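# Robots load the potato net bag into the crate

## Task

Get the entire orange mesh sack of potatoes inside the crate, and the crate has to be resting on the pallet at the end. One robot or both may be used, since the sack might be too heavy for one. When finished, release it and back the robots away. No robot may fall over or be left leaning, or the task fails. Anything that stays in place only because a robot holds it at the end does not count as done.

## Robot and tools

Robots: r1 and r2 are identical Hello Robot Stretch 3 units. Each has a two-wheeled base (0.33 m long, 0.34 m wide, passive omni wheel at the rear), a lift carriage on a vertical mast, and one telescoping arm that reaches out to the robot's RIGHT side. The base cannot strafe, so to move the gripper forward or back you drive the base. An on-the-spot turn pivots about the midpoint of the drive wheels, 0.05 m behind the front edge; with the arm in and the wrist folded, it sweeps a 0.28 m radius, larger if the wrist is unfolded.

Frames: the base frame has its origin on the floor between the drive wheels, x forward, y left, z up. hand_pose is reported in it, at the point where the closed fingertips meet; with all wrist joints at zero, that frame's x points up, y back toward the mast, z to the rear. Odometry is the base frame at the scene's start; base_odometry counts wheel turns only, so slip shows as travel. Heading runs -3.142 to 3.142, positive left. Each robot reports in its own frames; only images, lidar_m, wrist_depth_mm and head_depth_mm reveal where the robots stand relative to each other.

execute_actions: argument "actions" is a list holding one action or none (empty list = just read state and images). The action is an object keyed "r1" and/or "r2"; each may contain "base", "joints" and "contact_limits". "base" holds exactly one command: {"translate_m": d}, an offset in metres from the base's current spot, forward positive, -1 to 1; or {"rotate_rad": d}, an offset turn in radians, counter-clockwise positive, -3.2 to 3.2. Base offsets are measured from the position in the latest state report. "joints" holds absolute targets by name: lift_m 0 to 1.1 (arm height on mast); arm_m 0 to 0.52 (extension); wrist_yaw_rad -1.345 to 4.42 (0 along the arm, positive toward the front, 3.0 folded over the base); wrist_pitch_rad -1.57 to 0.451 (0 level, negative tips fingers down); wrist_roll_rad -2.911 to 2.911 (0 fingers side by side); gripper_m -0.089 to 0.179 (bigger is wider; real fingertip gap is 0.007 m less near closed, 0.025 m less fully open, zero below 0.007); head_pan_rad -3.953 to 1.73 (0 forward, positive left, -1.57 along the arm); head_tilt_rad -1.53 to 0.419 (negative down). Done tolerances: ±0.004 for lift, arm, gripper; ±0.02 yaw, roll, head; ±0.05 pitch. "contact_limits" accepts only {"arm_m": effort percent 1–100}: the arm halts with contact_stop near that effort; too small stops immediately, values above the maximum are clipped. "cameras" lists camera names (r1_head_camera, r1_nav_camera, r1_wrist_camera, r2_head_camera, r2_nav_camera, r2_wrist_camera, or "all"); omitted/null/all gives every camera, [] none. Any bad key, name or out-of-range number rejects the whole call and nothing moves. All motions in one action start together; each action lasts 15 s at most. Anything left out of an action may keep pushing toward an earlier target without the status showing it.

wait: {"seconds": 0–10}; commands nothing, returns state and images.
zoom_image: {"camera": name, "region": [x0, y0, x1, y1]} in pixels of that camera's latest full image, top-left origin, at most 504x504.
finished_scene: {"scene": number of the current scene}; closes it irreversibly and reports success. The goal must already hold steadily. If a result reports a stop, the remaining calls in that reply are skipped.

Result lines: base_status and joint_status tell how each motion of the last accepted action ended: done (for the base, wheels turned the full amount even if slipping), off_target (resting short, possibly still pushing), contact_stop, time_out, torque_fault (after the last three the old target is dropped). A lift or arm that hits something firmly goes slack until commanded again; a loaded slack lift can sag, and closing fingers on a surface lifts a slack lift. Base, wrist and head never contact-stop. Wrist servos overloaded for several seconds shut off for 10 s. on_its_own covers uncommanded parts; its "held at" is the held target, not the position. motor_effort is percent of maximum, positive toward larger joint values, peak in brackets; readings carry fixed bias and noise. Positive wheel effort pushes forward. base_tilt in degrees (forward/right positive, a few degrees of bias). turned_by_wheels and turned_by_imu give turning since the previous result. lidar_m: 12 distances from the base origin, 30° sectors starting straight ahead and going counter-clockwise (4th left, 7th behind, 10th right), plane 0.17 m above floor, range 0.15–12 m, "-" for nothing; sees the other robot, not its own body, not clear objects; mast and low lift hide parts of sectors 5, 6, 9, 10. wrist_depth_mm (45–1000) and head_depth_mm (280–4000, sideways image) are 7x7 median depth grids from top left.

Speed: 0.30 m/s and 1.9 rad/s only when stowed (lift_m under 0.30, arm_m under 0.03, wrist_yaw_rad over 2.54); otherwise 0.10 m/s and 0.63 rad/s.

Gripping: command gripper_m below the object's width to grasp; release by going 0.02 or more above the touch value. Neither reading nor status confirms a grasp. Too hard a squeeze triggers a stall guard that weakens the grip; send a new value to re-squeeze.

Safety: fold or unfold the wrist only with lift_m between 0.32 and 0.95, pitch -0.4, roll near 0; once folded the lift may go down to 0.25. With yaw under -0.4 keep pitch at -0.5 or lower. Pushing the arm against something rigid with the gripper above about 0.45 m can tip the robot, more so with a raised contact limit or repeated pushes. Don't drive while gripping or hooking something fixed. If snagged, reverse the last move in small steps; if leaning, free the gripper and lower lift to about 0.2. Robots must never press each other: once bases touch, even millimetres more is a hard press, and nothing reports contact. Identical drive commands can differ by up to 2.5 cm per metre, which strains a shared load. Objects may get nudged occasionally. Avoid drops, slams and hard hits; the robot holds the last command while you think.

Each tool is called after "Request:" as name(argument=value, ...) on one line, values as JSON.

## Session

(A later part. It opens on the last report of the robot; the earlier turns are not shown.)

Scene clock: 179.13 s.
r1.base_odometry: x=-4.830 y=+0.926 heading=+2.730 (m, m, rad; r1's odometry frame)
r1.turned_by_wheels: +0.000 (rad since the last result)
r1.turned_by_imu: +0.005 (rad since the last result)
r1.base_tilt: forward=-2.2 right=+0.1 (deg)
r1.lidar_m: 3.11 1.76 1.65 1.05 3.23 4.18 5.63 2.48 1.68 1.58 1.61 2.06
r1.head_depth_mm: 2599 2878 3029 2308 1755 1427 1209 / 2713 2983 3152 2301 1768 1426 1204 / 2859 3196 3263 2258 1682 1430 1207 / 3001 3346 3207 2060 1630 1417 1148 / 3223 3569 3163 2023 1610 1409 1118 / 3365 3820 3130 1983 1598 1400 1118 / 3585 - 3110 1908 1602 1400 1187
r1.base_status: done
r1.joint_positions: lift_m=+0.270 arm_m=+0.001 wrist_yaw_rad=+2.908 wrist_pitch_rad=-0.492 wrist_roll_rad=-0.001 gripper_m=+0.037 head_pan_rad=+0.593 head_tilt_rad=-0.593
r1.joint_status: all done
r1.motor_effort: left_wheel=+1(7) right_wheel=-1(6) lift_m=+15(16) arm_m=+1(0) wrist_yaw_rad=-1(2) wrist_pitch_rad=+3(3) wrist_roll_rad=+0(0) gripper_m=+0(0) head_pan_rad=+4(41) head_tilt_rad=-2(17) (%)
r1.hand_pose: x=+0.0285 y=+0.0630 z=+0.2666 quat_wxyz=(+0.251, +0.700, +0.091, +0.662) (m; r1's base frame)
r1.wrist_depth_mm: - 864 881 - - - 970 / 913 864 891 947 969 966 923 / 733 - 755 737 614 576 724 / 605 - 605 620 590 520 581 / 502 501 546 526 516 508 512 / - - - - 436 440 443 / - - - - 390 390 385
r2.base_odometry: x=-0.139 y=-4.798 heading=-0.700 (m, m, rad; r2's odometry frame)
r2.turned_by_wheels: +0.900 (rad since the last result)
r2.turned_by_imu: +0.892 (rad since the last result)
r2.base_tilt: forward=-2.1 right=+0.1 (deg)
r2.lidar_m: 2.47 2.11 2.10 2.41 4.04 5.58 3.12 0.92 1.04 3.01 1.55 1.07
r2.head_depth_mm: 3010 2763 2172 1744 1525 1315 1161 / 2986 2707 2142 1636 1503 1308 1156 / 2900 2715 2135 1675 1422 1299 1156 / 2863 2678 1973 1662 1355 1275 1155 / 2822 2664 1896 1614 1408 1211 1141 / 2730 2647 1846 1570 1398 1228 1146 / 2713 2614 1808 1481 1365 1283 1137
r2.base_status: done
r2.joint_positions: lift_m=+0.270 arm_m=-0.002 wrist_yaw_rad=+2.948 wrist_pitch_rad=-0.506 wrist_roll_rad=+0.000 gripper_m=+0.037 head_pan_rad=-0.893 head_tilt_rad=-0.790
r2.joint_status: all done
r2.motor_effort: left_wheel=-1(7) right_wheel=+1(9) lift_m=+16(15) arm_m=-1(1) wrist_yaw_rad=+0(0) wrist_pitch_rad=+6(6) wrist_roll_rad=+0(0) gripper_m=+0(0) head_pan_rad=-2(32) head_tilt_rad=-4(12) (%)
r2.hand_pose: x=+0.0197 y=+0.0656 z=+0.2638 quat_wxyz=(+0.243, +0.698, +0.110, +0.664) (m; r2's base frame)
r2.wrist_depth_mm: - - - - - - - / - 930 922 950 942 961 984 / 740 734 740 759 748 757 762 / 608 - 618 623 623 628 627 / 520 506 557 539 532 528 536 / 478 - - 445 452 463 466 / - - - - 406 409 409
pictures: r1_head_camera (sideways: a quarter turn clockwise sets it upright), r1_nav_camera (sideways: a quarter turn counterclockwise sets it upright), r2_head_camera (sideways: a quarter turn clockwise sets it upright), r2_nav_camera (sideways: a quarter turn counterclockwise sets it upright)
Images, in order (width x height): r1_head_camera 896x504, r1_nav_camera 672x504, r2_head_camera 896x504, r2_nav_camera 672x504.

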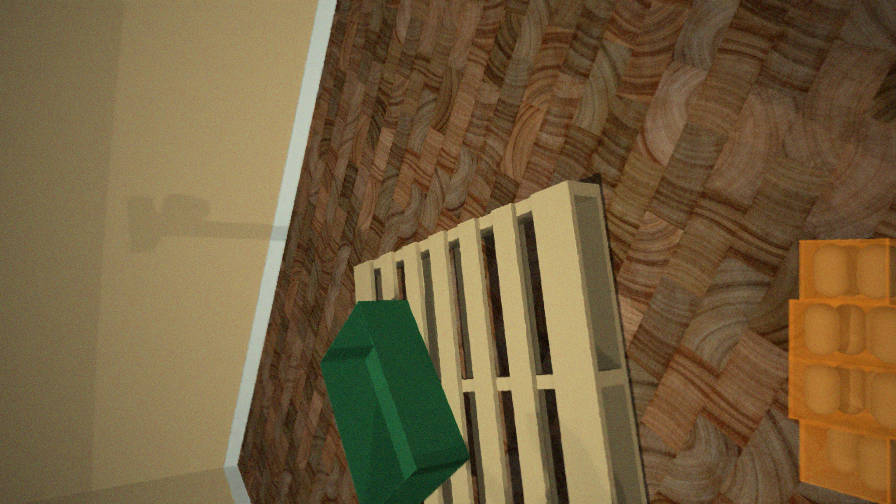

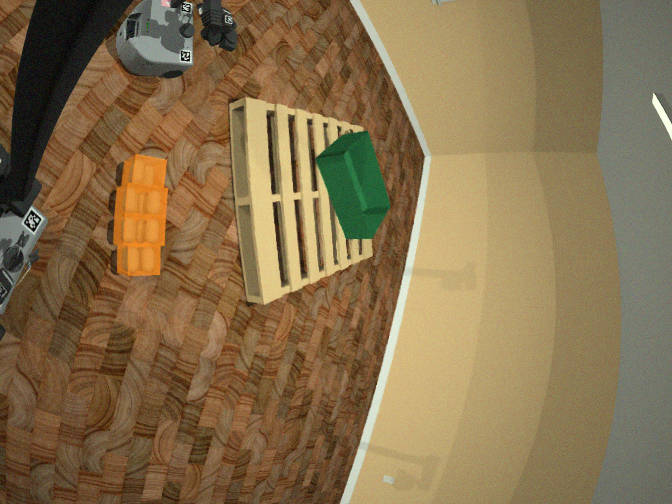

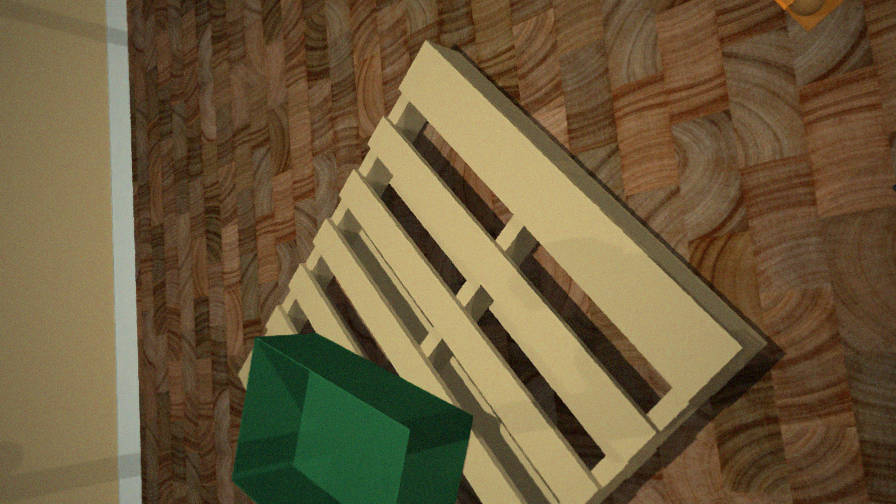

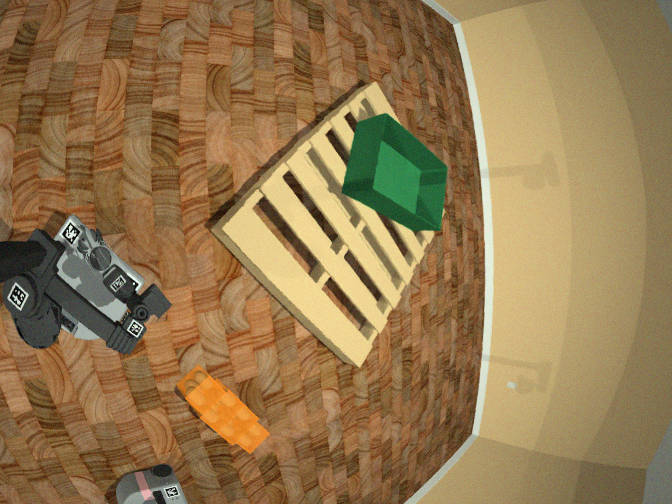

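Request:
execute_actions(actions=[{"r1": {"base": {"rotate_rad": -0.10}}, "r2": {"base": {"rotate_rad": -0.05}, "joints": {"lift_m": 0.45, "wrist_pitch_rad": -0.4, "head_pan_rad": -1.57, "head_tilt_rad": -1.0}}}], cameras=[])

Request:
execute_actions(actions=[{"r1": {"base": {"translate_m": 0.875}}, "r2": {"joints": {"wrist_yaw_rad": 0.0, "gripper_m": 0.17}}}], cameras=[])

Request:
execute_actions(actions=[{"r1": {"base": {"rotate_rad": -2.25}, "joints": {"head_pan_rad": -1.57, "head_tilt_rad": -1.0}}, "r2": {"joints": {"wrist_pitch_rad": -1.57, "arm_m": 0.3}}}])

Scene clock: 228.57 s.
r1.base_odometry: x=-4.830 y=+0.926 heading=+2.630 (m, m, rad; r1's odometry frame)
r1.turned_by_wheels: -0.100 (rad since the last result)
r1.turned_by_imu: -0.099 (rad since the last result)
r1.base_tilt: forward=-2.1 right=+0.1 (deg)
r1.lidar_m: 3.12 1.86 1.65 1.04 1.12 3.85 5.63 2.79 1.76 1.58 1.59 1.91
r1.head_depth_mm: 2581 2819 3094 2287 1762 1445 1205 / 2648 2931 3100 2280 1758 1427 1196 / 2805 3050 3287 2286 1752 1424 1195 / 2865 3182 3228 2260 1650 1421 1188 / 2947 3375 3197 2065 1620 1425 1113 / 3117 3451 3121 2014 1591 1419 1120 / 3300 3726 3142 1923 1552 1399 1184
r1.base_status: done
r1.joint_positions: lift_m=+0.270 arm_m=+0.001 wrist_yaw_rad=+2.908 wrist_pitch_rad=-0.492 wrist_roll_rad=-0.001 gripper_m=+0.037 head_pan_rad=+0.593 head_tilt_rad=-0.593
r1.joint_status: not commanded
r1.motor_effort: left_wheel=+1(6) right_wheel=-1(7) lift_m=+16(16) arm_m=+0(0) wrist_yaw_rad=+1(1) wrist_pitch_rad=+3(3) wrist_roll_rad=+0(0) gripper_m=+0(0) head_pan_rad=+4(4) head_tilt_rad=-3(2) (%)
r1.hand_pose: x=+0.0285 y=+0.0630 z=+0.2666 quat_wxyz=(+0.251, +0.700, +0.091, +0.662) (m; r1's base frame)
r1.wrist_depth_mm: - 849 972 - - - - / 917 822 886 957 977 963 910 / 737 - 732 715 585 545 732 / 591 - 605 604 584 566 605 / 510 510 541 529 523 512 506 / - - - - 431 439 449 / - - - - 387 386 385
r2.base_odometry: x=-0.139 y=-4.798 heading=-0.750 (m, m, rad; r2's odometry frame)
r2.turned_by_wheels: -0.050 (rad since the last result)
r2.turned_by_imu: -0.049 (rad since the last result)
r2.base_tilt: forward=-2.0 right=+0.1 (deg)
r2.lidar_m: 2.55 2.11 2.10 2.34 3.74 5.63 3.24 0.91 0.92 2.95 3.11 1.08
r2.head_depth_mm: 2346 1983 1720 1510 1357 1234 1128 / 2305 1984 1702 1512 1352 1248 1138 / 2293 1968 1691 1435 1327 1265 - / 2286 1958 1674 1501 1344 1250 - / 2256 1929 1673 1498 1339 1214 1111 / 2238 1918 1668 1483 1316 1202 1101 / 2210 1909 1539 1391 1284 1202 1100
r2.base_status: done
r2.joint_positions: lift_m=+0.450 arm_m=-0.002 wrist_yaw_rad=+2.948 wrist_pitch_rad=-0.422 wrist_roll_rad=+0.000 gripper_m=+0.037 head_pan_rad=-1.563 head_tilt_rad=-0.988
r2.joint_status: all done
r2.motor_effort: left_wheel=+1(6) right_wheel=-3(7) lift_m=+25(27) arm_m=-1(0) wrist_yaw_rad=+0(0) wrist_pitch_rad=+9(10) wrist_roll_rad=+0(0) gripper_m=+0(0) head_pan_rad=-2(27) head_tilt_rad=-5(19) (%)
r2.hand_pose: x=+0.0219 y=+0.0767 z=+0.4614 quat_wxyz=(+0.215, +0.702, +0.081, +0.674) (m; r2's base frame)
r2.wrist_depth_mm: - - - - - - - / - - - - - - - / - - - - - - - / - - - - - - - / 829 - 869 840 862 852 850 / 718 696 - 715 701 718 728 / 620 620 629 628 629 629 636
pictures: none
No camera images: the call's "cameras" was empty. Leave "cameras" out to get every camera's image.

Scene clock: 233.23 s.
r1.base_odometry: x=-5.593 y=+1.354 heading=+2.630 (m, m, rad; r1's odometry frame)
r1.turned_by_wheels: +0.000 (rad since the last result)
r1.turned_by_imu: +0.004 (rad since the last result)
r1.base_tilt: forward=-2.2 right=+0.1 (deg)
r1.lidar_m: 2.26 2.27 1.38 1.38 1.46 1.47 6.47 2.53 1.58 1.41 1.42 1.72
r1.head_depth_mm: 1839 2035 2263 2286 1758 1435 1206 / 1922 2106 2365 2253 1741 1418 1204 / 1974 2196 2442 2282 1729 1421 1197 / 2066 2299 2596 2218 1737 1420 1198 / 2150 2415 2680 2238 1723 1411 1191 / 2238 2556 2828 2224 1723 1404 1189 / 2393 2652 2936 2222 1694 1374 1159
r1.base_status: done
r1.joint_positions: lift_m=+0.270 arm_m=+0.001 wrist_yaw_rad=+2.908 wrist_pitch_rad=-0.492 wrist_roll_rad=-0.001 gripper_m=+0.037 head_pan_rad=+0.593 head_tilt_rad=-0.593
r1.joint_status: not commanded
r1.motor_effort: left_wheel=+2(8) right_wheel=-1(4) lift_m=+16(15) arm_m=+0(0) wrist_yaw_rad=+1(0) wrist_pitch_rad=+3(3) wrist_roll_rad=+0(0) gripper_m=+1(0) head_pan_rad=+4(4) head_tilt_rad=-2(3) (%)
r1.hand_pose: x=+0.0285 y=+0.0630 z=+0.2666 quat_wxyz=(+0.251, +0.700, +0.091, +0.662) (m; r1's base frame)
r1.wrist_depth_mm: - 897 948 996 - - - / 905 914 874 734 898 974 929 / 719 - 757 732 731 735 721 / 590 - 601 612 610 602 586 / 518 511 537 522 523 509 507 / - - - - 428 439 437 / - - - - 387 382 384
r2.base_odometry: x=-0.139 y=-4.798 heading=-0.750 (m, m, rad; r2's odometry frame)
r2.turned_by_wheels: +0.000 (rad since the last result)
r2.turned_by_imu: +0.001 (rad since the last result)
r2.base_tilt: forward=-2.2 right=+0.0 (deg)
r2.lidar_m: 2.56 2.12 2.10 2.34 3.76 5.64 3.22 2.66 2.66 1.33 3.10 1.08
r2.head_depth_mm: 2339 1975 1721 1516 1364 1236 1124 / 2219 1957 1717 1507 1357 1242 1134 / 1346 1682 1671 1427 1323 1275 - / 2206 1830 1692 1501 1350 - - / 2269 1950 1687 1485 1338 1214 1108 / 2224 1924 1675 1488 1334 1207 1099 / 2239 1903 1525 1387 1290 1194 1106
r2.base_status: not commanded
r2.joint_positions: lift_m=+0.450 arm_m=-0.002 wrist_yaw_rad=+0.002 wrist_pitch_rad=-0.422 wrist_roll_rad=+0.000 gripper_m=+0.170 head_pan_rad=-1.563 head_tilt_rad=-0.988
r2.joint_status: all done
r2.motor_effort: left_wheel=+2(2) right_wheel=-3(3) lift_m=+25(25) arm_m=-1(1) wrist_yaw_rad=-1(2) wrist_pitch_rad=+9(9) wrist_roll_rad=+0(0) gripper_m=+0(84) head_pan_rad=-2(2) head_tilt_rad=-5(5) (%)
r2.hand_pose: x=-0.0211 y=-0.3668 z=+0.4614 quat_wxyz=(+0.692, +0.149, -0.691, -0.148) (m; r2's base frame)
r2.wrist_depth_mm: - - - - - - - / - - - - - - - / - - - - - - - / 856 903 - - 982 - - / 690 842 835 814 784 873 855 / - 712 724 719 689 703 748 / 595 624 628 610 616 623 632
pictures: none
No camera images: the call's "cameras" was empty. Leave "cameras" out to get every camera's image.

Scene clock: 236.67 s.
r1.base_odometry: x=-5.593 y=+1.354 heading=+0.380 (m, m, rad; r1's odometry frame)
r1.turned_by_wheels: -2.250 (rad since the last result)
r1.turned_by_imu: -2.260 (rad since the last result)
r1.base_tilt: forward=-2.1 right=+0.1 (deg)
r1.lidar_m: 1.73 1.42 1.42 1.57 2.27 2.25 2.50 1.38 3.33 1.46 5.94 3.36
r1.head_depth_mm: 2501 2088 1644 1468 1328 1222 1104 / 2523 2083 1756 1507 1344 1207 1115 / 2468 1241 1727 1525 1343 1243 - / 2301 1731 1707 1458 1320 1243 - / 2445 2049 1734 1501 1304 1203 1082 / 2438 2026 1728 1510 1321 1195 1081 / 2455 2004 1716 1505 1329 1188 1080
r1.base_status: done
r1.joint_positions: lift_m=+0.270 arm_m=+0.001 wrist_yaw_rad=+2.908 wrist_pitch_rad=-0.492 wrist_roll_rad=-0.001 gripper_m=+0.037 head_pan_rad=-1.563 head_tilt_rad=-0.988
r1.joint_status: all done
r1.motor_effort: left_wheel=+1(8) right_wheel=-1(7) lift_m=+16(16) arm_m=+0(0) wrist_yaw_rad=+1(1) wrist_pitch_rad=+3(3) wrist_roll_rad=+0(0) gripper_m=+0(0) head_pan_rad=-4(53) head_tilt_rad=-5(24) (%)
r1.hand_pose: x=+0.0285 y=+0.0630 z=+0.2666 quat_wxyz=(+0.251, +0.700, +0.091, +0.662) (m; r1's base frame)
r1.wrist_depth_mm: - - - - - - - / 933 966 957 939 951 945 961 / 751 - 728 732 732 734 717 / 602 - 605 603 605 600 608 / 516 514 545 532 521 521 514 / - - - - 428 441 435 / - - - - 384 385 389
r2.base_odometry: x=-0.139 y=-4.798 heading=-0.750 (m, m, rad; r2's odometry frame)
r2.turned_by_wheels: +0.000 (rad since the last result)
r2.turned_by_imu: +0.000 (rad since the last result)
r2.base_tilt: forward=-2.2 right=+0.1 (deg)
r2.lidar_m: 2.56 2.11 2.10 2.34 3.76 5.63 3.23 2.67 2.65 1.46 3.10 1.08
r2.head_depth_mm: 2353 2012 1711 1517 1362 1229 1125 / 2317 1988 1720 1519 1353 1225 1136 / 2264 1856 1707 1454 1326 1216 - / 1459 1698 1687 - 1330 1218 - / 2207 1898 1685 1475 1331 1213 1111 / 2259 1913 1671 1486 1322 1206 1109 / 2237 1920 1525 1390 1293 1208 1099
r2.base_status: not commanded
r2.joint_positions: lift_m=+0.450 arm_m=+0.300 wrist_yaw_rad=+0.000 wrist_pitch_rad=-1.563 wrist_roll_rad=+0.000 gripper_m=+0.170 head_pan_rad=-1.563 head_tilt_rad=-0.988
r2.joint_status: all done
r2.motor_effort: left_wheel=+2(2) right_wheel=-3(3) lift_m=+25(25) arm_m=+4(5) wrist_yaw_rad=+0(2) wrist_pitch_rad=-3(8) wrist_roll_rad=+0(0) gripper_m=+0(0) head_pan_rad=-2(2) head_tilt_rad=-4(5) (%)
r2.hand_pose: x=-0.0216 y=-0.4225 z=+0.3320 quat_wxyz=(+0.502, +0.498, -0.502, -0.499) (m; r2's base frame)
r2.wrist_depth_mm: 457 461 463 470 418 473 482 / 471 469 476 481 484 494 496 / 478 485 495 498 500 504 514 / 497 503 507 507 518 522 521 / 507 521 521 529 537 532 545 / - 539 542 546 547 559 567 / 550 554 553 - 565 584 580
pictures: r1_head_camera (sideways: a quarter turn clockwise sets it upright), r1_nav_camera (sideways: a quarter turn counterclockwise sets it upright), r1_wrist_camera, r2_head_camera (sideways: a quarter turn clockwise sets it upright), r2_nav_camera (sideways: a quarter turn counterclockwise sets it upright), r2_wrist_camera
Images, in order (width x height): r1_head_camera 896x504, r1_nav_camera 672x504, r1_wrist_camera 644x364, r2_head_camera 896x504, r2_nav_camera 672x504, r2_wrist_camera 644x364.

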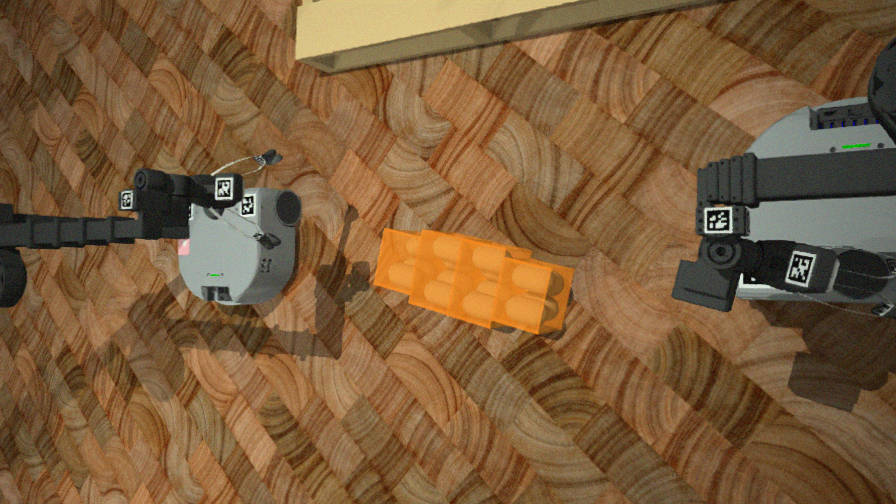

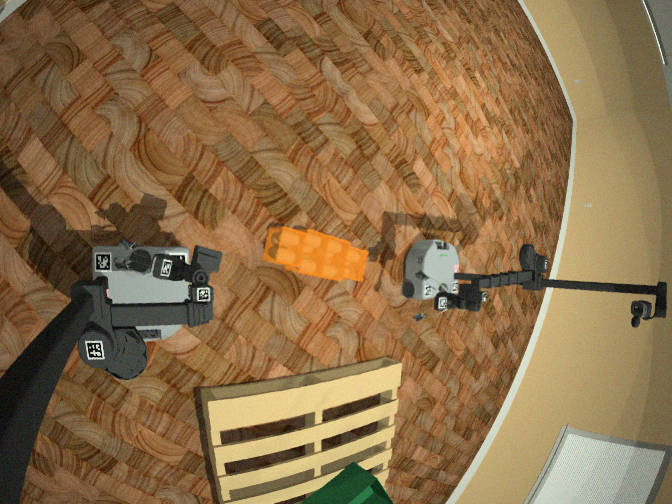

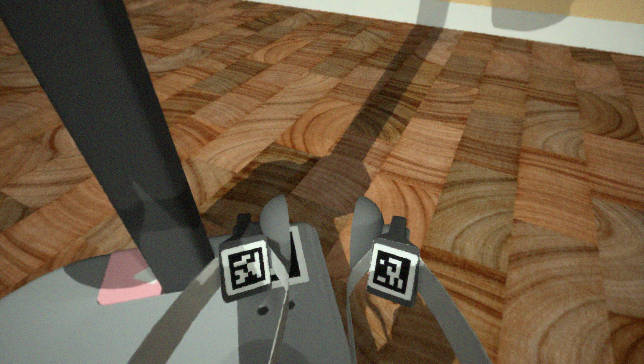

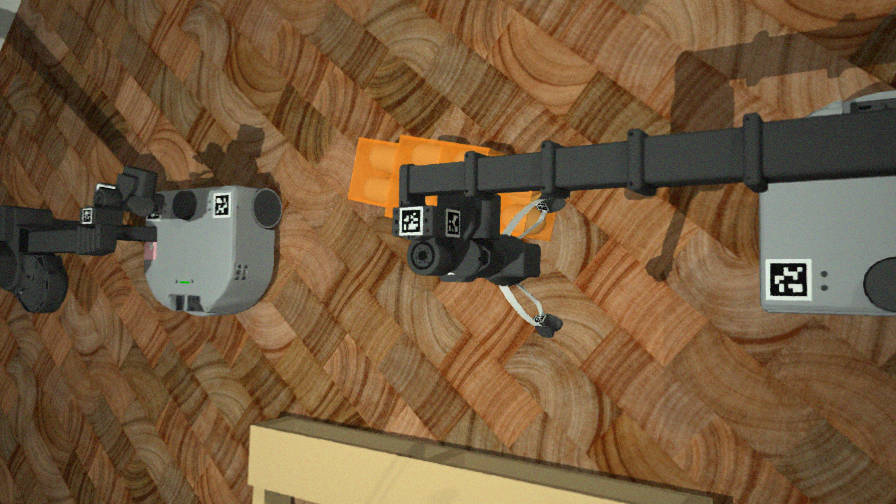

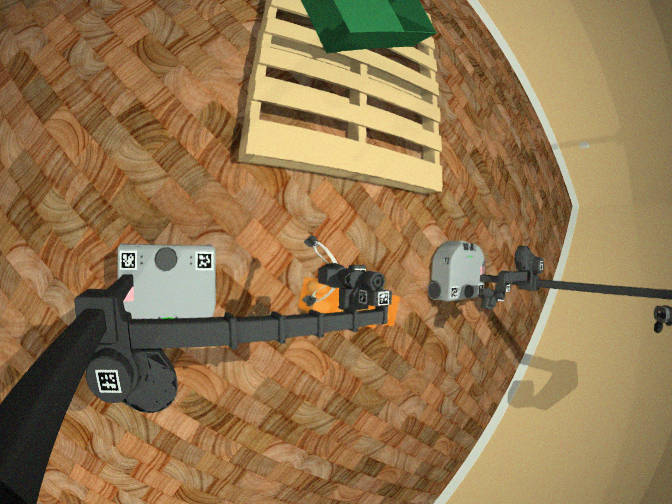

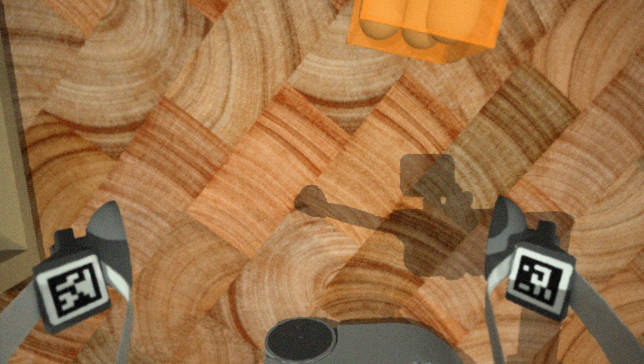

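Request:
execute_actions(actions=[{"r1": {"base": {"rotate_rad": -0.63}}, "r2": {"base": {"rotate_rad": 0.5}}}], cameras=[])

Request:
execute_actions(actions=[{"r1": {"base": {"translate_m": 0.136}}, "r2": {"base": {"translate_m": -0.125}}}], cameras=[])

Request:
execute_actions(actions=[{"r1": {"base": {"rotate_rad": 0.60}, "joints": {"lift_m": 0.45, "wrist_pitch_rad": -0.4}}, "r2": {"base": {"rotate_rad": -0.5}, "joints": {"arm_m": 0.46}}}], cameras=[])

Request:
execute_actions(actions=[{"r1": {"joints": {"wrist_yaw_rad": 0.0, "gripper_m": 0.17}}, "r2": {"joints": {"lift_m": 0.35}}}], cameras=["r2_wrist_camera", "r2_head_camera"])

Request:
execute_actions(actions=[{"r1": {"joints": {"wrist_pitch_rad": -1.57, "arm_m": 0.40, "lift_m": 0.35}}}])

Scene clock: 307.90 s.
r1.base_odometry: x=-5.593 y=+1.354 heading=-0.250 (m, m, rad; r1's odometry frame)
r1.turned_by_wheels: -0.630 (rad since the last result)
r1.turned_by_imu: -0.632 (rad since the last result)
r1.base_tilt: forward=-2.1 right=+0.1 (deg)
r1.lidar_m: 4.23 1.88 1.45 1.41 1.50 2.18 2.26 2.40 1.38 1.41 1.47 5.12
r1.head_depth_mm: 2527 1767 1612 1432 1350 1212 1101 / 2537 1675 1640 1457 1306 1206 1117 / 2510 1914 1615 1396 1348 1232 - / 2476 2052 1603 1465 1339 1246 - / 2480 2049 1636 1506 1340 1201 1090 / 2457 2019 1719 1513 1331 1193 1085 / 2435 1249 1679 1502 1254 1194 1085
r1.base_status: done
r1.joint_positions: lift_m=+0.270 arm_m=+0.001 wrist_yaw_rad=+2.908 wrist_pitch_rad=-0.492 wrist_roll_rad=-0.001 gripper_m=+0.037 head_pan_rad=-1.563 head_tilt_rad=-0.988
r1.joint_status: not commanded
r1.motor_effort: left_wheel=+2(6) right_wheel=-1(9) lift_m=+16(16) arm_m=-1(0) wrist_yaw_rad=+0(1) wrist_pitch_rad=+3(3) wrist_roll_rad=+0(1) gripper_m=+0(0) head_pan_rad=-3(3) head_tilt_rad=-5(4) (%)
r1.hand_pose: x=+0.0285 y=+0.0630 z=+0.2666 quat_wxyz=(+0.251, +0.700, +0.091, +0.662) (m; r1's base frame)
r1.wrist_depth_mm: - - - - - - - / 923 934 959 945 960 930 947 / 733 - 727 715 714 745 735 / 603 - 606 590 605 609 603 / 499 511 537 530 518 514 504 / - - - - 431 444 441 / - - - - 385 389 385
r2.base_odometry: x=-0.139 y=-4.798 heading=-0.250 (m, m, rad; r2's odometry frame)
r2.turned_by_wheels: +0.500 (rad since the last result)
r2.turned_by_imu: +0.497 (rad since the last result)
r2.base_tilt: forward=-2.2 right=+0.1 (deg)
r2.lidar_m: 2.12 2.11 2.31 3.64 5.68 3.28 2.67 2.66 1.46 3.12 1.08 2.60
r2.head_depth_mm: 2313 1968 1701 1527 1307 1234 1128 / 2314 1982 1705 1513 1356 1235 1142 / 2292 1956 1630 1523 1338 1230 - / 2273 1937 1534 - 1331 1223 - / 2273 1816 1547 1365 1313 1206 1104 / 2246 1771 1564 1409 1234 1196 1110 / 2230 1722 1562 1378 1279 1204 1103
r2.base_status: done
r2.joint_positions: lift_m=+0.450 arm_m=+0.300 wrist_yaw_rad=+0.000 wrist_pitch_rad=-1.563 wrist_roll_rad=+0.000 gripper_m=+0.170 head_pan_rad=-1.563 head_tilt_rad=-0.988
r2.joint_status: not commanded
r2.motor_effort: left_wheel=-1(6) right_wheel=+2(8) lift_m=+25(25) arm_m=+4(5) wrist_yaw_rad=+0(0) wrist_pitch_rad=-3(4) wrist_roll_rad=+0(0) gripper_m=+0(0) head_pan_rad=-2(2) head_tilt_rad=-4(5) (%)
r2.hand_pose: x=-0.0216 y=-0.4225 z=+0.3320 quat_wxyz=(+0.502, +0.498, -0.502, -0.499) (m; r2's base frame)
r2.wrist_depth_mm: 337 344 461 469 470 476 480 / 349 355 481 486 486 489 489 / 358 465 489 498 500 504 459 / 493 500 504 513 517 523 525 / 510 520 520 526 533 535 547 / - 533 539 549 551 559 567 / 546 552 561 - 570 577 585
pictures: none
No camera images: the call's "cameras" was empty. Leave "cameras" out to get every camera's image.

Scene clock: 310.13 s.
r1.base_odometry: x=-5.461 y=+1.321 heading=-0.250 (m, m, rad; r1's odometry frame)
r1.turned_by_wheels: +0.000 (rad since the last result)
r1.turned_by_imu: +0.001 (rad since the last result)
r1.base_tilt: forward=-2.2 right=+0.1 (deg)
r1.lidar_m: 4.28 1.86 1.43 1.41 1.49 2.17 2.40 2.54 1.44 3.34 1.32 5.14
r1.head_depth_mm: 2521 1791 1650 1448 1312 1209 1105 / 2521 1919 1623 1396 1346 1209 1113 / 2512 2052 1648 1457 1348 1237 - / 2485 2054 1627 1503 1340 1240 - / 2485 2034 1697 1504 1337 1197 1088 / 2464 1984 1727 1510 1265 1195 1084 / 2447 1881 1649 1504 1307 1197 1080
r1.base_status: done
r1.joint_positions: lift_m=+0.270 arm_m=+0.001 wrist_yaw_rad=+2.908 wrist_pitch_rad=-0.492 wrist_roll_rad=-0.001 gripper_m=+0.037 head_pan_rad=-1.564 head_tilt_rad=-0.988
r1.joint_status: not commanded
r1.motor_effort: left_wheel=+1(9) right_wheel=-2(7) lift_m=+16(15) arm_m=+0(0) wrist_yaw_rad=+1(1) wrist_pitch_rad=+3(3) wrist_roll_rad=+0(0) gripper_m=+0(0) head_pan_rad=-3(4) head_tilt_rad=-5(4) (%)
r1.hand_pose: x=+0.0285 y=+0.0630 z=+0.2666 quat_wxyz=(+0.251, +0.700, +0.091, +0.662) (m; r1's base frame)
r1.wrist_depth_mm: - - - - - - - / 918 955 946 978 978 951 954 / 740 - 745 720 730 735 751 / 593 - 613 601 600 599 593 / 510 511 529 528 504 506 505 / - - - - 431 443 450 / - - - - 387 389 389
r2.base_odometry: x=-0.260 y=-4.767 heading=-0.250 (m, m, rad; r2's odometry frame)
r2.turned_by_wheels: +0.000 (rad since the last result)
r2.turned_by_imu: +0.000 (rad since the last result)
r2.base_tilt: forward=-2.2 right=+0.1 (deg)
r2.lidar_m: 2.23 2.22 2.44 3.82 5.60 3.13 2.56 2.53 1.32 3.15 1.14 1.35
r2.head_depth_mm: 2340 1978 1663 1522 1323 1236 1133 / 2330 1971 1721 1502 1294 1224 1139 / 2310 1961 1699 1524 1336 1228 - / 2297 1934 1593 - 1326 1219 - / 2252 1920 1547 1453 1340 1204 1105 / 2249 1780 1535 1365 1319 1207 1103 / 2230 1800 1559 1398 1234 1201 1109
r2.base_status: done
r2.joint_positions: lift_m=+0.450 arm_m=+0.300 wrist_yaw_rad=+0.000 wrist_pitch_rad=-1.563 wrist_roll_rad=+0.000 gripper_m=+0.170 head_pan_rad=-1.563 head_tilt_rad=-0.988
r2.joint_status: not commanded
r2.motor_effort: left_wheel=-1(6) right_wheel=+1(4) lift_m=+25(25) arm_m=+4(4) wrist_yaw_rad=+0(0) wrist_pitch_rad=-3(3) wrist_roll_rad=+0(0) gripper_m=-1(0) head_pan_rad=-2(2) head_tilt_rad=-5(5) (%)
r2.hand_pose: x=-0.0216 y=-0.4225 z=+0.3320 quat_wxyz=(+0.502, +0.498, -0.502, -0.499) (m; r2's base frame)
r2.wrist_depth_mm: 439 462 465 467 472 473 385 / 445 471 479 479 482 485 432 / 466 489 490 496 497 455 413 / 498 500 509 511 516 522 529 / 512 526 526 527 540 541 546 / - 542 544 547 557 558 560 / 552 558 558 - 567 587 584
pictures: none
No camera images: the call's "cameras" was empty. Leave "cameras" out to get every camera's image.

Scene clock: 312.60 s.
r1.base_odometry: x=-5.461 y=+1.321 heading=+0.350 (m, m, rad; r1's odometry frame)
r1.turned_by_wheels: +0.600 (rad since the last result)
r1.turned_by_imu: +0.604 (rad since the last result)
r1.base_tilt: forward=-2.1 right=+0.0 (deg)
r1.lidar_m: 1.75 1.42 1.41 1.54 2.38 2.39 1.48 1.44 3.36 1.33 5.65 3.52
r1.head_depth_mm: 2533 2084 1772 1538 1354 1214 1104 / 2530 2070 1773 1539 1348 1214 1105 / 2483 2056 1071 1520 1335 - - / 1252 1707 1652 1483 1298 - - / 2323 2019 1699 1509 1331 1197 1091 / 2475 2005 1732 1496 1337 1194 1082 / 2437 2030 1710 1495 1323 1195 1083
r1.base_status: done
r1.joint_positions: lift_m=+0.450 arm_m=+0.001 wrist_yaw_rad=+2.908 wrist_pitch_rad=-0.422 wrist_roll_rad=-0.001 gripper_m=+0.037 head_pan_rad=-1.564 head_tilt_rad=-0.988
r1.joint_status: all done
r1.motor_effort: left_wheel=+0(5) right_wheel=+2(9) lift_m=+23(23) arm_m=+0(0) wrist_yaw_rad=+1(1) wrist_pitch_rad=+6(7) wrist_roll_rad=+0(0) gripper_m=+0(0) head_pan_rad=-3(3) head_tilt_rad=-5(4) (%)
r1.hand_pose: x=+0.0306 y=+0.0722 z=+0.4615 quat_wxyz=(+0.228, +0.703, +0.067, +0.670) (m; r1's base frame)
r1.wrist_depth_mm: - - - - - - - / - - - - - - - / - - - - - - - / 950 - 967 981 970 949 968 / 829 - 837 808 827 821 804 / 695 683 - 677 669 685 678 / 596 588 614 604 604 588 591
r2.base_odometry: x=-0.260 y=-4.767 heading=-0.750 (m, m, rad; r2's odometry frame)
r2.turned_by_wheels: -0.500 (rad since the last result)
r2.turned_by_imu: -0.496 (rad since the last result)
r2.base_tilt: forward=-2.1 right=+0.2 (deg)
r2.lidar_m: 1.38 2.24 2.22 2.47 3.95 5.59 3.08 2.55 2.53 1.32 3.14 1.14
r2.head_depth_mm: 2329 1988 1718 1515 1369 1237 1124 / 2307 1967 1709 1509 1357 1232 1144 / 1295 1949 1682 1436 1358 1234 - / 2151 1660 1576 1429 1301 1215 - / 2256 1917 1653 1479 1335 1215 1111 / 2255 1927 1679 1472 1340 1205 1107 / 2218 1897 1643 1482 1327 1206 1105
r2.base_status: done
r2.joint_positions: lift_m=+0.450 arm_m=+0.460 wrist_yaw_rad=+0.000 wrist_pitch_rad=-1.563 wrist_roll_rad=+0.000 gripper_m=+0.170 head_pan_rad=-1.563 head_tilt_rad=-0.988
r2.joint_status: all done
r2.motor_effort: left_wheel=+2(7) right_wheel=-2(8) lift_m=+25(25) arm_m=+4(3) wrist_yaw_rad=+0(0) wrist_pitch_rad=-3(3) wrist_roll_rad=+0(0) gripper_m=+0(1) head_pan_rad=-2(2) head_tilt_rad=-5(4) (%)
r2.hand_pose: x=-0.0216 y=-0.5823 z=+0.3320 quat_wxyz=(+0.502, +0.498, -0.502, -0.499) (m; r2's base frame)
r2.wrist_depth_mm: 456 458 467 414 385 477 481 / 466 476 477 388 484 487 493 / 480 487 490 438 492 509 508 / 496 503 509 449 513 521 523 / 506 518 520 525 530 538 535 / - 539 539 543 548 564 572 / 548 551 560 562 566 573 581
pictures: none
No camera images: the call's "cameras" was empty. Leave "cameras" out to get every camera's image.

Scene clock: 315.03 s.
r1.base_odometry: x=-5.461 y=+1.321 heading=+0.350 (m, m, rad; r1's odometry frame)
r1.turned_by_wheels: +0.000 (rad since the last result)
r1.turned_by_imu: +0.001 (rad since the last result)
r1.base_tilt: forward=-2.1 right=+0.1 (deg)
r1.lidar_m: 1.75 1.42 1.41 1.54 2.38 2.39 1.49 1.44 3.34 1.32 5.67 3.50
r1.head_depth_mm: 2531 2084 1757 1524 1356 1210 1106 / 2510 2072 1753 1529 1346 1203 1104 / 2525 2052 1694 1492 1321 - - / 1329 1658 1628 1492 1302 - - / 2371 2029 1696 1507 1328 1195 1088 / 2468 2016 1741 1511 1333 1193 1085 / 2448 2017 1711 1491 1328 1198 1081
r1.base_status: not commanded
r1.joint_positions: lift_m=+0.450 arm_m=+0.001 wrist_yaw_rad=+0.002 wrist_pitch_rad=-0.422 wrist_roll_rad=-0.001 gripper_m=+0.170 head_pan_rad=-1.564 head_tilt_rad=-0.988
r1.joint_status: all done
r1.motor_effort: left_wheel=-1(0) right_wheel=+2(2) lift_m=+23(23) arm_m=+0(1) wrist_yaw_rad=-1(3) wrist_pitch_rad=+6(6) wrist_roll_rad=+0(0) gripper_m=+0(84) head_pan_rad=-3(3) head_tilt_rad=-5(4) (%)
r1.hand_pose: x=-0.0211 y=-0.3694 z=+0.4615 quat_wxyz=(+0.692, +0.149, -0.690, -0.148) (m; r1's base frame)
r1.wrist_depth_mm: - - - - - - - / - - - - 542 - - / - - - - - - - / - - 960 - - - 818 / 817 829 787 751 805 801 751 / 692 684 697 614 674 664 669 / 578 599 583 502 594 588 583
r2.base_odometry: x=-0.260 y=-4.767 heading=-0.750 (m, m, rad; r2's odometry frame)
r2.turned_by_wheels: +0.000 (rad since the last result)
r2.turned_by_imu: +0.000 (rad since the last result)
r2.base_tilt: forward=-2.1 right=+0.1 (deg)
r2.lidar_m: 1.38 2.23 2.22 2.47 3.93 5.58 3.09 2.55 2.54 1.32 3.15 1.14
r2.head_depth_mm: 2332 2000 1713 1522 1361 1235 1127 / 2307 1975 1718 1524 1359 1226 1137 / 2139 1826 1665 1498 1360 1242 - / 2106 1672 1624 1358 1304 1219 - / 2262 1916 1658 1488 1334 1200 1119 / 2247 1899 1674 1477 1327 1208 1106 / 2210 1898 1640 1475 1328 1211 1104
r2.base_status: not commanded
r2.joint_positions: lift_m=+0.350 arm_m=+0.460 wrist_yaw_rad=+0.000 wrist_pitch_rad=-1.563 wrist_roll_rad=+0.000 gripper_m=+0.170 head_pan_rad=-1.563 head_tilt_rad=-0.988
r2.joint_status: all done
r2.motor_effort: left_wheel=+1(1) right_wheel=-2(2) lift_m=+15(22) arm_m=+4(4) wrist_yaw_rad=+0(1) wrist_pitch_rad=-3(3) wrist_roll_rad=+0(0) gripper_m=+0(0) head_pan_rad=-2(2) head_tilt_rad=-5(5) (%)
r2.hand_pose: x=-0.0216 y=-0.5823 z=+0.2326 quat_wxyz=(+0.502, +0.498, -0.502, -0.499) (m; r2's base frame)
r2.wrist_depth_mm: 360 365 369 326 315 378 383 / 373 374 378 281 292 391 392 / 385 389 390 339 295 401 404 / 396 396 405 352 410 417 418 / 406 410 416 355 421 423 434 / - 422 428 435 440 447 446 / 439 436 439 448 455 459 462
pictures: r2_head_camera (sideways: a quarter turn clockwise sets it upright), r2_wrist_camera
Images, in order (width x height): r2_head_camera 896x504, r2_wrist_camera 644x364.

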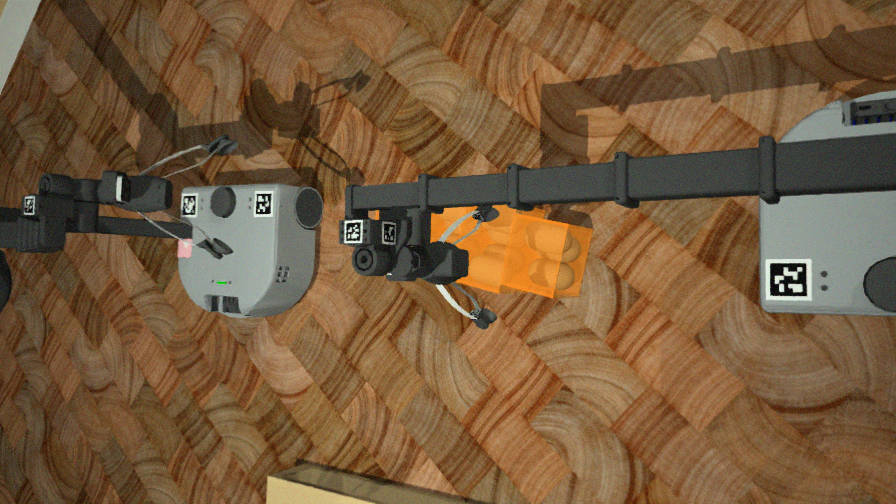

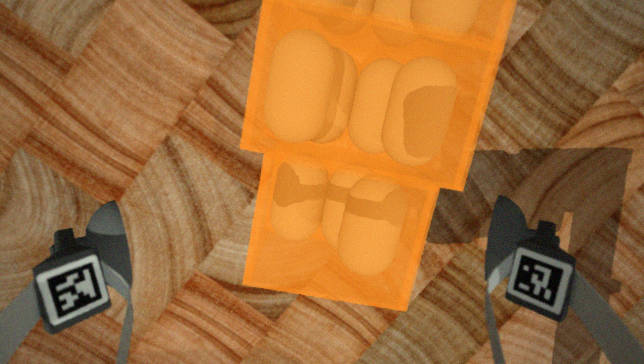

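Scene clock: 319.17 s.
r1.base_odometry: x=-5.461 y=+1.321 heading=+0.350 (m, m, rad; r1's odometry frame)
r1.turned_by_wheels: +0.000 (rad since the last result)
r1.turned_by_imu: +0.001 (rad since the last result)
r1.base_tilt: forward=-2.2 right=+0.2 (deg)
r1.lidar_m: 1.75 1.42 1.41 1.54 2.38 2.40 1.49 1.44 3.35 1.32 5.71 3.49
r1.head_depth_mm: 2547 2090 1755 1537 1350 1215 1098 / 2522 2067 1767 1541 1354 1213 1106 / 2518 2030 1680 1508 1340 1221 - / 1333 1663 1631 1508 1295 1227 - / 2393 2028 1715 1500 1340 1197 1090 / 2431 2030 1722 1505 1324 1190 1089 / 2453 2026 1717 1488 1330 1199 1090
r1.base_status: not commanded
r1.joint_positions: lift_m=+0.350 arm_m=+0.400 wrist_yaw_rad=+0.000 wrist_pitch_rad=-1.546 wrist_roll_rad=-0.001 gripper_m=+0.170 head_pan_rad=-1.564 head_tilt_rad=-0.988
r1.joint_status: all done
joint sent to its limit — the command would take r1.wrist_pitch_rad past its lower limit, so that joint was sent only as far as its limit.
r1.motor_effort: left_wheel=-1(0) right_wheel=+1(2) lift_m=+16(17) arm_m=+3(4) wrist_yaw_rad=+1(2) wrist_pitch_rad=-3(6) wrist_roll_rad=+0(0) gripper_m=+0(0) head_pan_rad=-3(3) head_tilt_rad=-4(5) (%)
r1.hand_pose: x=-0.0216 y=-0.5267 z=+0.2322 quat_wxyz=(+0.506, +0.494, -0.505, -0.494) (m; r1's base frame)
r1.wrist_depth_mm: 369 368 363 323 307 361 362 / 376 376 377 277 296 371 366 / 391 395 392 325 289 387 383 / 403 401 405 298 395 394 396 / 417 419 414 298 407 408 403 / 427 439 430 434 430 430 418 / 460 450 445 448 442 435 434
r2.base_odometry: x=-0.260 y=-4.767 heading=-0.750 (m, m, rad; r2's odometry frame)
r2.turned_by_wheels: +0.000 (rad since the last result)
r2.turned_by_imu: +0.001 (rad since the last result)
r2.base_tilt: forward=-2.2 right=+0.2 (deg)
r2.lidar_m: 1.38 2.23 2.22 2.47 3.97 5.60 3.08 2.55 2.53 1.32 3.15 1.14
r2.head_depth_mm: 2328 1997 1719 1519 1371 1237 1128 / 2325 1961 1704 1510 1356 1233 1135 / 2234 1923 1211 1502 1354 1237 - / 1315 1621 1593 1362 1306 1219 - / 2202 1916 1641 1487 1339 1211 1106 / 2219 1905 1671 1476 1329 1208 1107 / 2258 1897 1629 1471 1335 1207 1102
r2.base_status: not commanded
r2.joint_positions: lift_m=+0.350 arm_m=+0.460 wrist_yaw_rad=+0.000 wrist_pitch_rad=-1.563 wrist_roll_rad=+0.000 gripper_m=+0.170 head_pan_rad=-1.563 head_tilt_rad=-0.988
r2.joint_status: not commanded
r2.motor_effort: left_wheel=+2(1) right_wheel=-2(3) lift_m=+15(15) arm_m=+4(4) wrist_yaw_rad=+0(0) wrist_pitch_rad=-3(3) wrist_roll_rad=+0(0) gripper_m=+0(1) head_pan_rad=-2(2) head_tilt_rad=-5(5) (%)
r2.hand_pose: x=-0.0216 y=-0.5823 z=+0.2326 quat_wxyz=(+0.502, +0.498, -0.502, -0.499) (m; r2's base frame)
r2.wrist_depth_mm: 362 364 369 326 318 377 382 / 373 375 378 279 292 391 393 / 386 386 391 338 295 399 405 / 395 399 401 349 408 413 419 / 406 414 413 357 419 430 433 / - 426 431 431 441 444 444 / 438 439 444 448 454 461 466
pictures: r1_head_camera (sideways: a quarter turn clockwise sets it upright), r1_nav_camera (sideways: a quarter turn counterclockwise sets it upright), r1_wrist_camera, r2_head_camera (sideways: a quarter turn clockwise sets it upright), r2_nav_camera (sideways: a quarter turn counterclockwise sets it upright), r2_wrist_camera
Images, in order (width x height): r1_head_camera 896x504, r1_nav_camera 672x504, r1_wrist_camera 644x364, r2_head_camera 896x504, r2_nav_camera 672x504, r2_wrist_camera 644x364.

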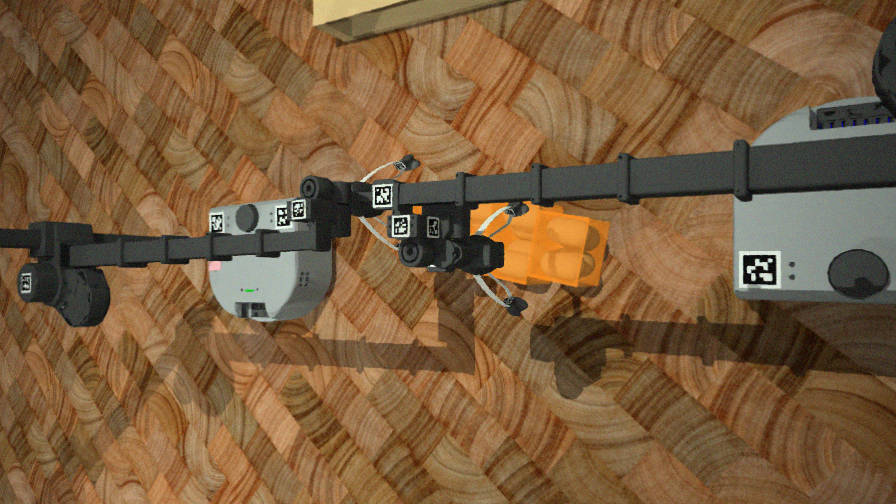

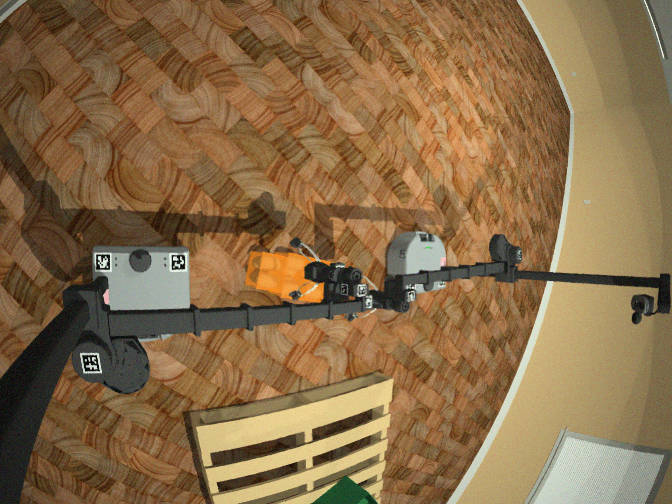

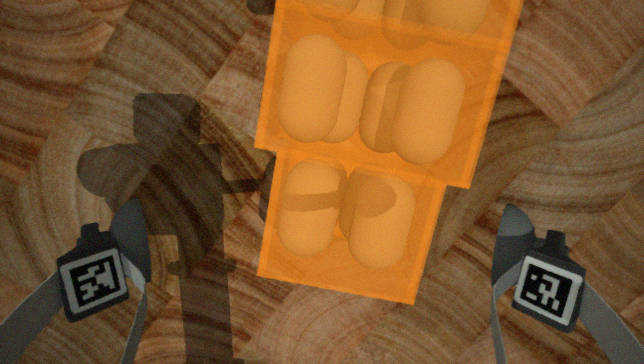

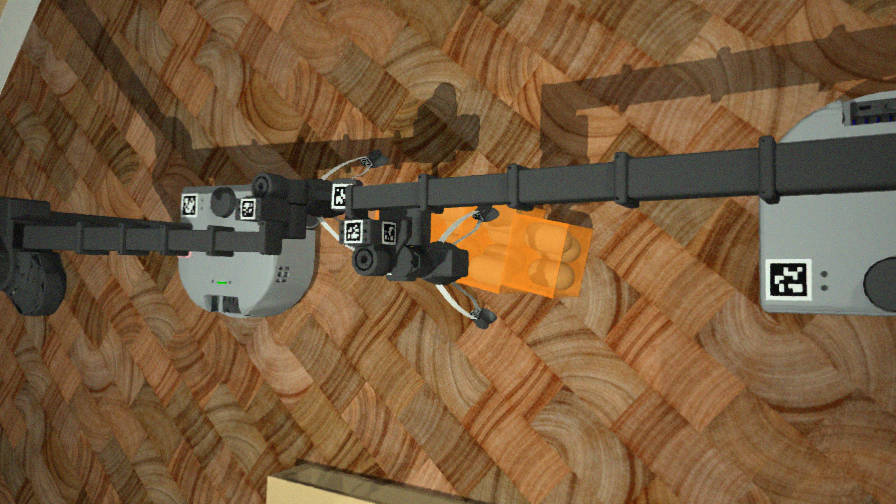

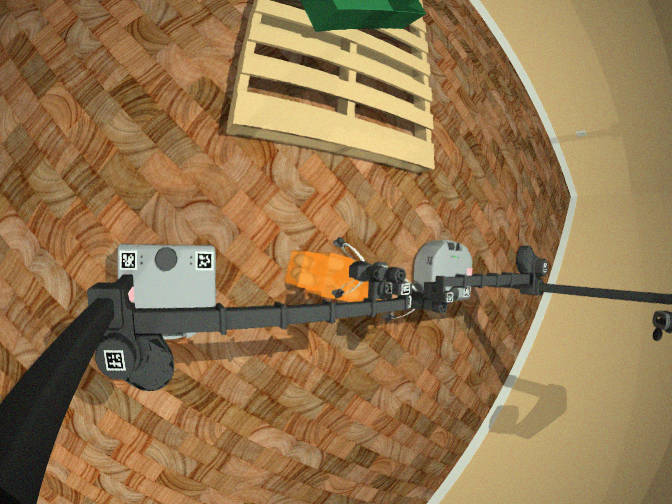

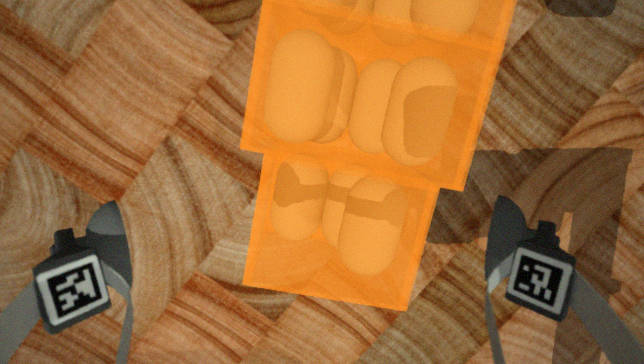

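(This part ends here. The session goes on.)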